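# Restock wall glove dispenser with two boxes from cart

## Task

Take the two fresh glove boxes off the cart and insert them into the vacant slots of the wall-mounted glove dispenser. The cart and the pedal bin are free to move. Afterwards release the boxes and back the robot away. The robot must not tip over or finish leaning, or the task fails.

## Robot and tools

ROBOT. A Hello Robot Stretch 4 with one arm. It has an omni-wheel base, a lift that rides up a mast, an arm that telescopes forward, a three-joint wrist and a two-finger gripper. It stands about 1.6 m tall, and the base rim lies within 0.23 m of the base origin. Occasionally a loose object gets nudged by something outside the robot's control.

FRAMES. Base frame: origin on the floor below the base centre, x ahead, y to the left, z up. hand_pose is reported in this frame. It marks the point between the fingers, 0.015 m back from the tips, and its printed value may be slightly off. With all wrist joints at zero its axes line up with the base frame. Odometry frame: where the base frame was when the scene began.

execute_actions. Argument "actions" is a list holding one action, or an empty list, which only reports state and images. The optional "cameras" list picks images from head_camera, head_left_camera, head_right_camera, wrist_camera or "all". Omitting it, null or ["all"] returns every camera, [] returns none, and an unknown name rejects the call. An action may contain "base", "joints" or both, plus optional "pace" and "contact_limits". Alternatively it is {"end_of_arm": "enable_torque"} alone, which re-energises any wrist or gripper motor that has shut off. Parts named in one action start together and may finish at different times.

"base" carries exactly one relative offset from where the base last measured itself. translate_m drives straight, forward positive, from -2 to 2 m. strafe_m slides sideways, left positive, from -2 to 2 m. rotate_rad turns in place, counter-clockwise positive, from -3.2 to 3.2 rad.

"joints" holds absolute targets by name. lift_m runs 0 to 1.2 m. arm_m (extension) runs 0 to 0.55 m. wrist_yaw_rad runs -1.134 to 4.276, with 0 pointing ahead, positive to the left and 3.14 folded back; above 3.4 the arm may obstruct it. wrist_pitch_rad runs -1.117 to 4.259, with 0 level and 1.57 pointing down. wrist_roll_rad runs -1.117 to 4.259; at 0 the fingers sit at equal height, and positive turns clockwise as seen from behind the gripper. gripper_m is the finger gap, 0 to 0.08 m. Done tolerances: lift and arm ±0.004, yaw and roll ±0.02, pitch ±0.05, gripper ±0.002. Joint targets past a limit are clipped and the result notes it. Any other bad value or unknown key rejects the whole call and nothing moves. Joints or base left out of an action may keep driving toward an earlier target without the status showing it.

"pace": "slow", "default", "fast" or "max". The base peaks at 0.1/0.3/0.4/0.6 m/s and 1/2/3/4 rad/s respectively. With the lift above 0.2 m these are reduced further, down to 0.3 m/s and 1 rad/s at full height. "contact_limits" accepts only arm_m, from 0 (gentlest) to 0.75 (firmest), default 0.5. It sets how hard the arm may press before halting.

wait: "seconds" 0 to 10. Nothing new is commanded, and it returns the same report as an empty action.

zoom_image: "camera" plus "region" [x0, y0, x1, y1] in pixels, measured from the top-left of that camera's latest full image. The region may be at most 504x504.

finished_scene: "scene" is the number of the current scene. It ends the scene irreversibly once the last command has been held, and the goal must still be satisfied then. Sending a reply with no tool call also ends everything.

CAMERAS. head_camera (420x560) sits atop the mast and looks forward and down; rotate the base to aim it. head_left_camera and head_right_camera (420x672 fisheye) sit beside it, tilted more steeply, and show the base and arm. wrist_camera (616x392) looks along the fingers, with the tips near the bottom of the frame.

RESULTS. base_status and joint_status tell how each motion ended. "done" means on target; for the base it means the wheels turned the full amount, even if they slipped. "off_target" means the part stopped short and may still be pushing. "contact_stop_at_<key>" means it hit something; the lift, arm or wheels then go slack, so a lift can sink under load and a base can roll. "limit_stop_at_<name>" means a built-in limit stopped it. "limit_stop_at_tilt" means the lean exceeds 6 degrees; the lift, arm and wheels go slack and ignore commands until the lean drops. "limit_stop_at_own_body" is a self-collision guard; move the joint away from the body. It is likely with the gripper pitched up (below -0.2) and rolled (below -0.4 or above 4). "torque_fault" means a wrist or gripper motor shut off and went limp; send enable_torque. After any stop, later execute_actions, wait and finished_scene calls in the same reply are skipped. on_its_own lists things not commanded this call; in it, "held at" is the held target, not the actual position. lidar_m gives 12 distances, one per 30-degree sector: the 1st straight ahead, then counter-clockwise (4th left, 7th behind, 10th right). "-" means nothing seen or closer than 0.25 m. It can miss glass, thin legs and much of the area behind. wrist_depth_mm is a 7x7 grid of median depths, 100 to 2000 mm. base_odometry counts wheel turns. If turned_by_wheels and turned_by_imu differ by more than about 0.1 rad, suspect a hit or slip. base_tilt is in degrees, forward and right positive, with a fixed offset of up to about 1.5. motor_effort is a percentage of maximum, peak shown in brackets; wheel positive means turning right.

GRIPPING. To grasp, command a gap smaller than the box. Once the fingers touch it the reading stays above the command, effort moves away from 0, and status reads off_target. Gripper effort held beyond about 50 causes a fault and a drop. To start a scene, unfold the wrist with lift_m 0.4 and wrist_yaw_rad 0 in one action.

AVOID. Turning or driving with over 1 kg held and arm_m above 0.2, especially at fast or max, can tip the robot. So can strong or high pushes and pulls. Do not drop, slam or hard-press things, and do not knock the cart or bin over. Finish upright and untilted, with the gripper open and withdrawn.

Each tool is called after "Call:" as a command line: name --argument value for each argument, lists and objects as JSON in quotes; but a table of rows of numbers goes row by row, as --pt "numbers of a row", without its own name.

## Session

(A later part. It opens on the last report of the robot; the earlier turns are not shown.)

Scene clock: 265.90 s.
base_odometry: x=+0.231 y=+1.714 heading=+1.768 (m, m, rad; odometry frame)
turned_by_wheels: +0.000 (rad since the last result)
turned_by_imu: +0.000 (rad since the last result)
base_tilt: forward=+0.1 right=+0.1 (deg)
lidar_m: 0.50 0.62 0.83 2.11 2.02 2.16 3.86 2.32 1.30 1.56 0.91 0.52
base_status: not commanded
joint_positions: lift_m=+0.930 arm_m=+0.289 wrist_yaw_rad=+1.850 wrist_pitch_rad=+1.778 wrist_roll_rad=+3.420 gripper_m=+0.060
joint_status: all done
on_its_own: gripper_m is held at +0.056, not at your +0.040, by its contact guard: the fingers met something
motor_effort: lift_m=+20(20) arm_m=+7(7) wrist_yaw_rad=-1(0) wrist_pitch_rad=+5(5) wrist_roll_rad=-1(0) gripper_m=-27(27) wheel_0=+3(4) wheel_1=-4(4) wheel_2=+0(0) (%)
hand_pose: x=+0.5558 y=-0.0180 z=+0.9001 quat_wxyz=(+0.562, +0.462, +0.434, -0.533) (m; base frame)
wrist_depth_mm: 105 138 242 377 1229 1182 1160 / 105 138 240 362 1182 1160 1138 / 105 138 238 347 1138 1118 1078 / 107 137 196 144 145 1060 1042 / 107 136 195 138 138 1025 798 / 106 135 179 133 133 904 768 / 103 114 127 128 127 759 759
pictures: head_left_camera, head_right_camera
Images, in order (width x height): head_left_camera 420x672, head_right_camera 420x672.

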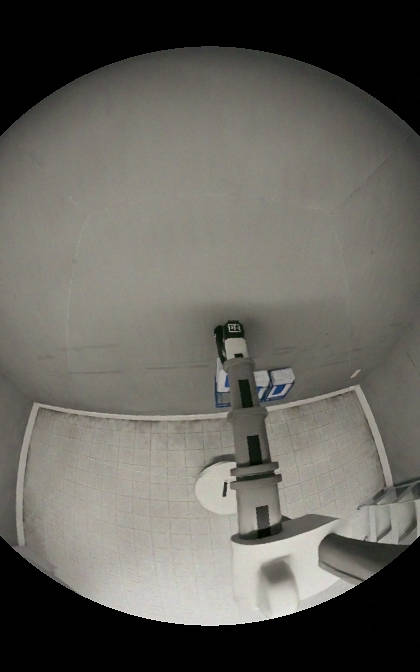

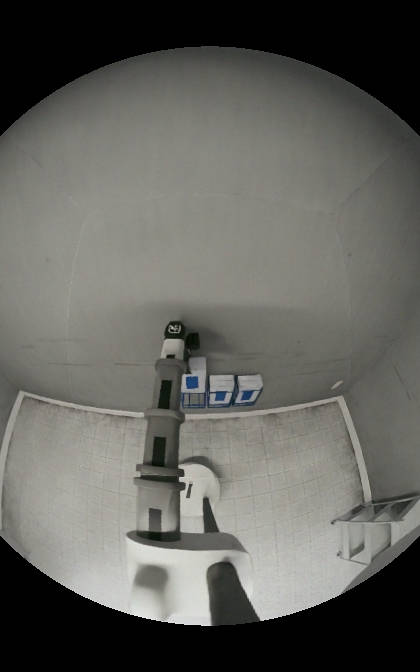

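Call:
execute_actions --actions '[{"joints":{"lift_m":0.757},"pace":"slow"}]' --cameras '["wrist_camera","head_right_camera"]'

Call:
execute_actions --actions '[{"joints":{"gripper_m":0.072}}]' --cameras '[]'

Call:
execute_actions --actions '[{"joints":{"lift_m":0.86}}]' --cameras '[]'

Call:
execute_actions --actions '[{"base":{"translate_m":-0.5},"joints":{"arm_m":0},"pace":"fast"}]'

Scene clock: 276.90 s.
base_odometry: x=+0.231 y=+1.714 heading=+1.768 (m, m, rad; odometry frame)
turned_by_wheels: +0.000 (rad since the last result)
turned_by_imu: +0.000 (rad since the last result)
base_tilt: forward=+0.0 right=-0.1 (deg)
lidar_m: 0.51 0.61 0.84 2.11 2.01 2.17 3.85 2.36 1.31 1.57 0.90 0.53
base_status: not commanded
joint_positions: lift_m=+0.757 arm_m=+0.289 wrist_yaw_rad=+1.850 wrist_pitch_rad=+1.778 wrist_roll_rad=+3.420 gripper_m=+0.060
joint_status: all done
on_its_own: gripper_m is held at +0.056, not at your +0.040, by its contact guard: the fingers met something
motor_effort: lift_m=+19(20) arm_m=+6(7) wrist_yaw_rad=-1(1) wrist_pitch_rad=+4(5) wrist_roll_rad=+0(0) gripper_m=-27(27) wheel_0=+4(4) wheel_1=-4(4) wheel_2=+0(0) (%)
hand_pose: x=+0.5559 y=-0.0181 z=+0.7272 quat_wxyz=(+0.562, +0.462, +0.433, -0.533) (m; base frame)
wrist_depth_mm: 108 138 179 172 1025 991 976 / 107 137 171 164 976 960 946 / 107 137 196 186 917 917 904 / 107 136 195 144 145 891 866 / 106 135 187 138 138 854 654 / 106 135 178 133 133 820 609 / 103 114 127 128 127 715 591
pictures: head_right_camera, wrist_camera
Images, in order (width x height): head_right_camera 420x672, wrist_camera 616x392.

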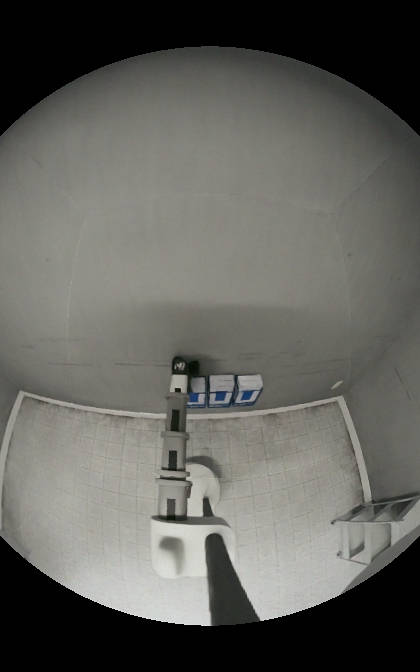

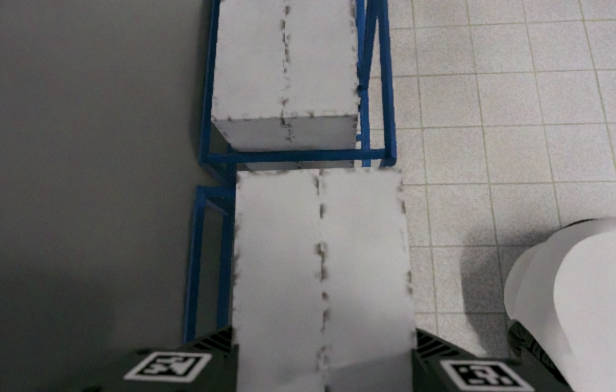

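Scene clock: 277.67 s.
base_odometry: x=+0.231 y=+1.714 heading=+1.768 (m, m, rad; odometry frame)
turned_by_wheels: +0.000 (rad since the last result)
turned_by_imu: +0.000 (rad since the last result)
base_tilt: forward=-0.1 right=+0.1 (deg)
lidar_m: 0.50 0.62 0.84 2.13 2.02 2.15 3.86 2.33 1.30 1.58 0.92 0.53
base_status: not commanded
joint_positions: lift_m=+0.757 arm_m=+0.289 wrist_yaw_rad=+1.850 wrist_pitch_rad=+1.779 wrist_roll_rad=+3.420 gripper_m=+0.072
joint_status: all done
motor_effort: lift_m=+19(20) arm_m=+6(6) wrist_yaw_rad=+0(0) wrist_pitch_rad=+3(4) wrist_roll_rad=-2(0) gripper_m=+2(26) wheel_0=+3(4) wheel_1=-4(4) wheel_2=+0(0) (%)
hand_pose: x=+0.5559 y=-0.0181 z=+0.7272 quat_wxyz=(+0.562, +0.461, +0.433, -0.533) (m; base frame)
wrist_depth_mm: 107 136 181 174 1025 1008 991 / 107 136 171 166 960 960 931 / 106 136 195 186 917 917 904 / 106 135 193 154 359 891 878 / 106 135 189 148 148 866 661 / 105 133 175 142 142 820 615 / - 110 137 138 136 125 597
pictures: none
No camera images: the call's "cameras" was empty. Leave "cameras" out to get every camera's image.

Scene clock: 279.13 s.
base_odometry: x=+0.231 y=+1.714 heading=+1.768 (m, m, rad; odometry frame)
turned_by_wheels: +0.000 (rad since the last result)
turned_by_imu: +0.000 (rad since the last result)
base_tilt: forward=+0.0 right=+0.2 (deg)
lidar_m: 0.51 0.62 0.84 2.13 2.01 2.15 3.84 2.35 1.30 1.57 0.91 0.53
base_status: not commanded
joint_positions: lift_m=+0.860 arm_m=+0.289 wrist_yaw_rad=+1.850 wrist_pitch_rad=+1.779 wrist_roll_rad=+3.420 gripper_m=+0.072
joint_status: all done
motor_effort: lift_m=+23(23) arm_m=+7(6) wrist_yaw_rad=+0(1) wrist_pitch_rad=+3(3) wrist_roll_rad=-1(0) gripper_m=+2(3) wheel_0=+3(3) wheel_1=-4(4) wheel_2=+0(0) (%)
hand_pose: x=+0.5559 y=-0.0181 z=+0.8299 quat_wxyz=(+0.562, +0.461, +0.433, -0.533) (m; base frame)
wrist_depth_mm: 107 137 239 301 1098 1118 1098 / 107 136 237 282 1078 1078 1060 / 107 136 236 271 1060 1042 991 / 106 135 234 298 991 1008 976 / 106 135 232 251 976 946 732 / 105 134 208 242 946 904 707 / - 110 138 232 230 125 683
pictures: none
No camera images: the call's "cameras" was empty. Leave "cameras" out to get every camera's image.

Scene clock: 281.87 s.
base_odometry: x=+0.328 y=+1.224 heading=+1.767 (m, m, rad; odometry frame)
turned_by_wheels: +0.000 (rad since the last result)
turned_by_imu: +0.000 (rad since the last result)
base_tilt: forward=+0.1 right=+0.1 (deg)
lidar_m: 0.98 1.14 1.52 2.11 1.73 2.12 3.19 2.37 1.23 1.17 1.62 1.05
base_status: done
joint_positions: lift_m=+0.860 arm_m=+0.001 wrist_yaw_rad=+1.850 wrist_pitch_rad=+1.779 wrist_roll_rad=+3.420 gripper_m=+0.072
joint_status: all done
motor_effort: lift_m=+22(23) arm_m=-6(7) wrist_yaw_rad=+1(1) wrist_pitch_rad=+3(3) wrist_roll_rad=+0(0) gripper_m=+1(1) wheel_0=-2(8) wheel_1=-4(10) wheel_2=+1(14) (%)
hand_pose: x=+0.2682 y=-0.0181 z=+0.8300 quat_wxyz=(+0.562, +0.461, +0.433, -0.533) (m; base frame)
wrist_depth_mm: 1078 1255 1229 1182 1138 1118 1118 / 1098 1182 1160 1098 1098 1060 1060 / 1060 1138 1118 1078 1060 1025 1008 / 1060 1098 1042 1025 1008 1008 960 / 1042 1042 1008 991 820 750 750 / 1025 1025 976 946 741 707 715 / 1008 110 138 931 723 125 691
pictures: head_camera, head_left_camera, head_right_camera, wrist_camera
Images, in order (width x height): head_camera 420x560, head_left_camera 420x672, head_right_camera 420x672, wrist_camera 616x392.

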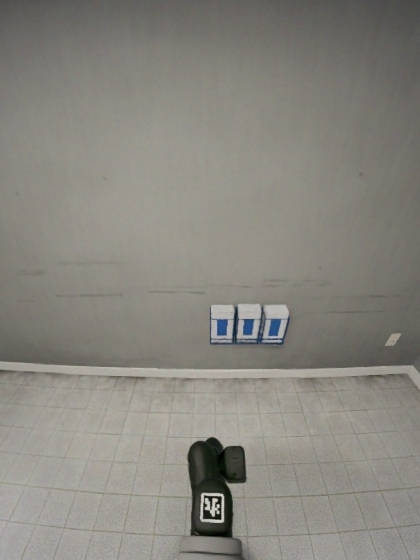

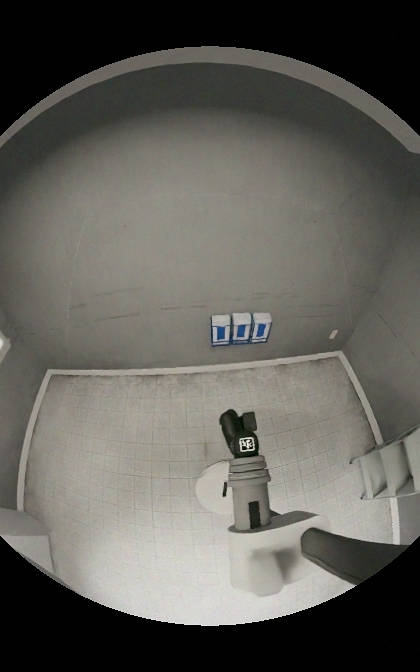

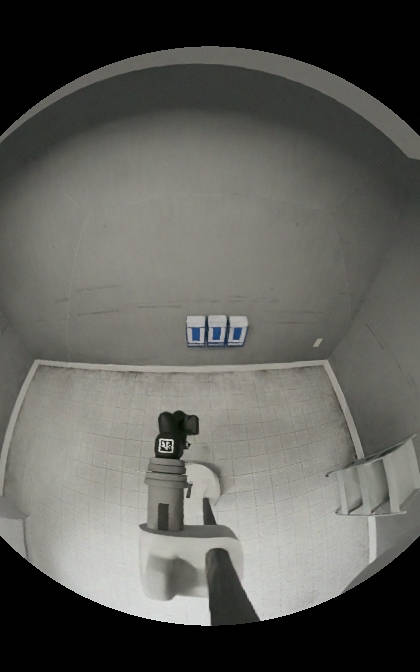

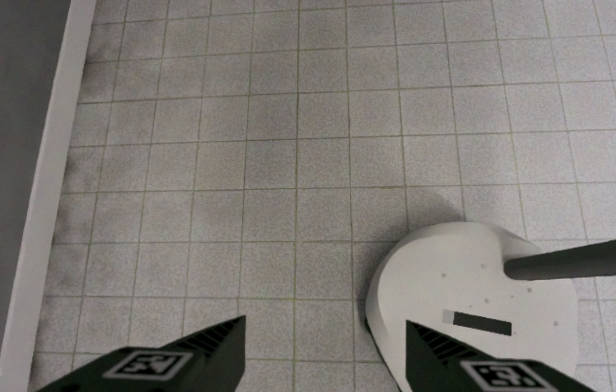

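Call:
finished_scene --scene 1

The scene is finished: the task was done.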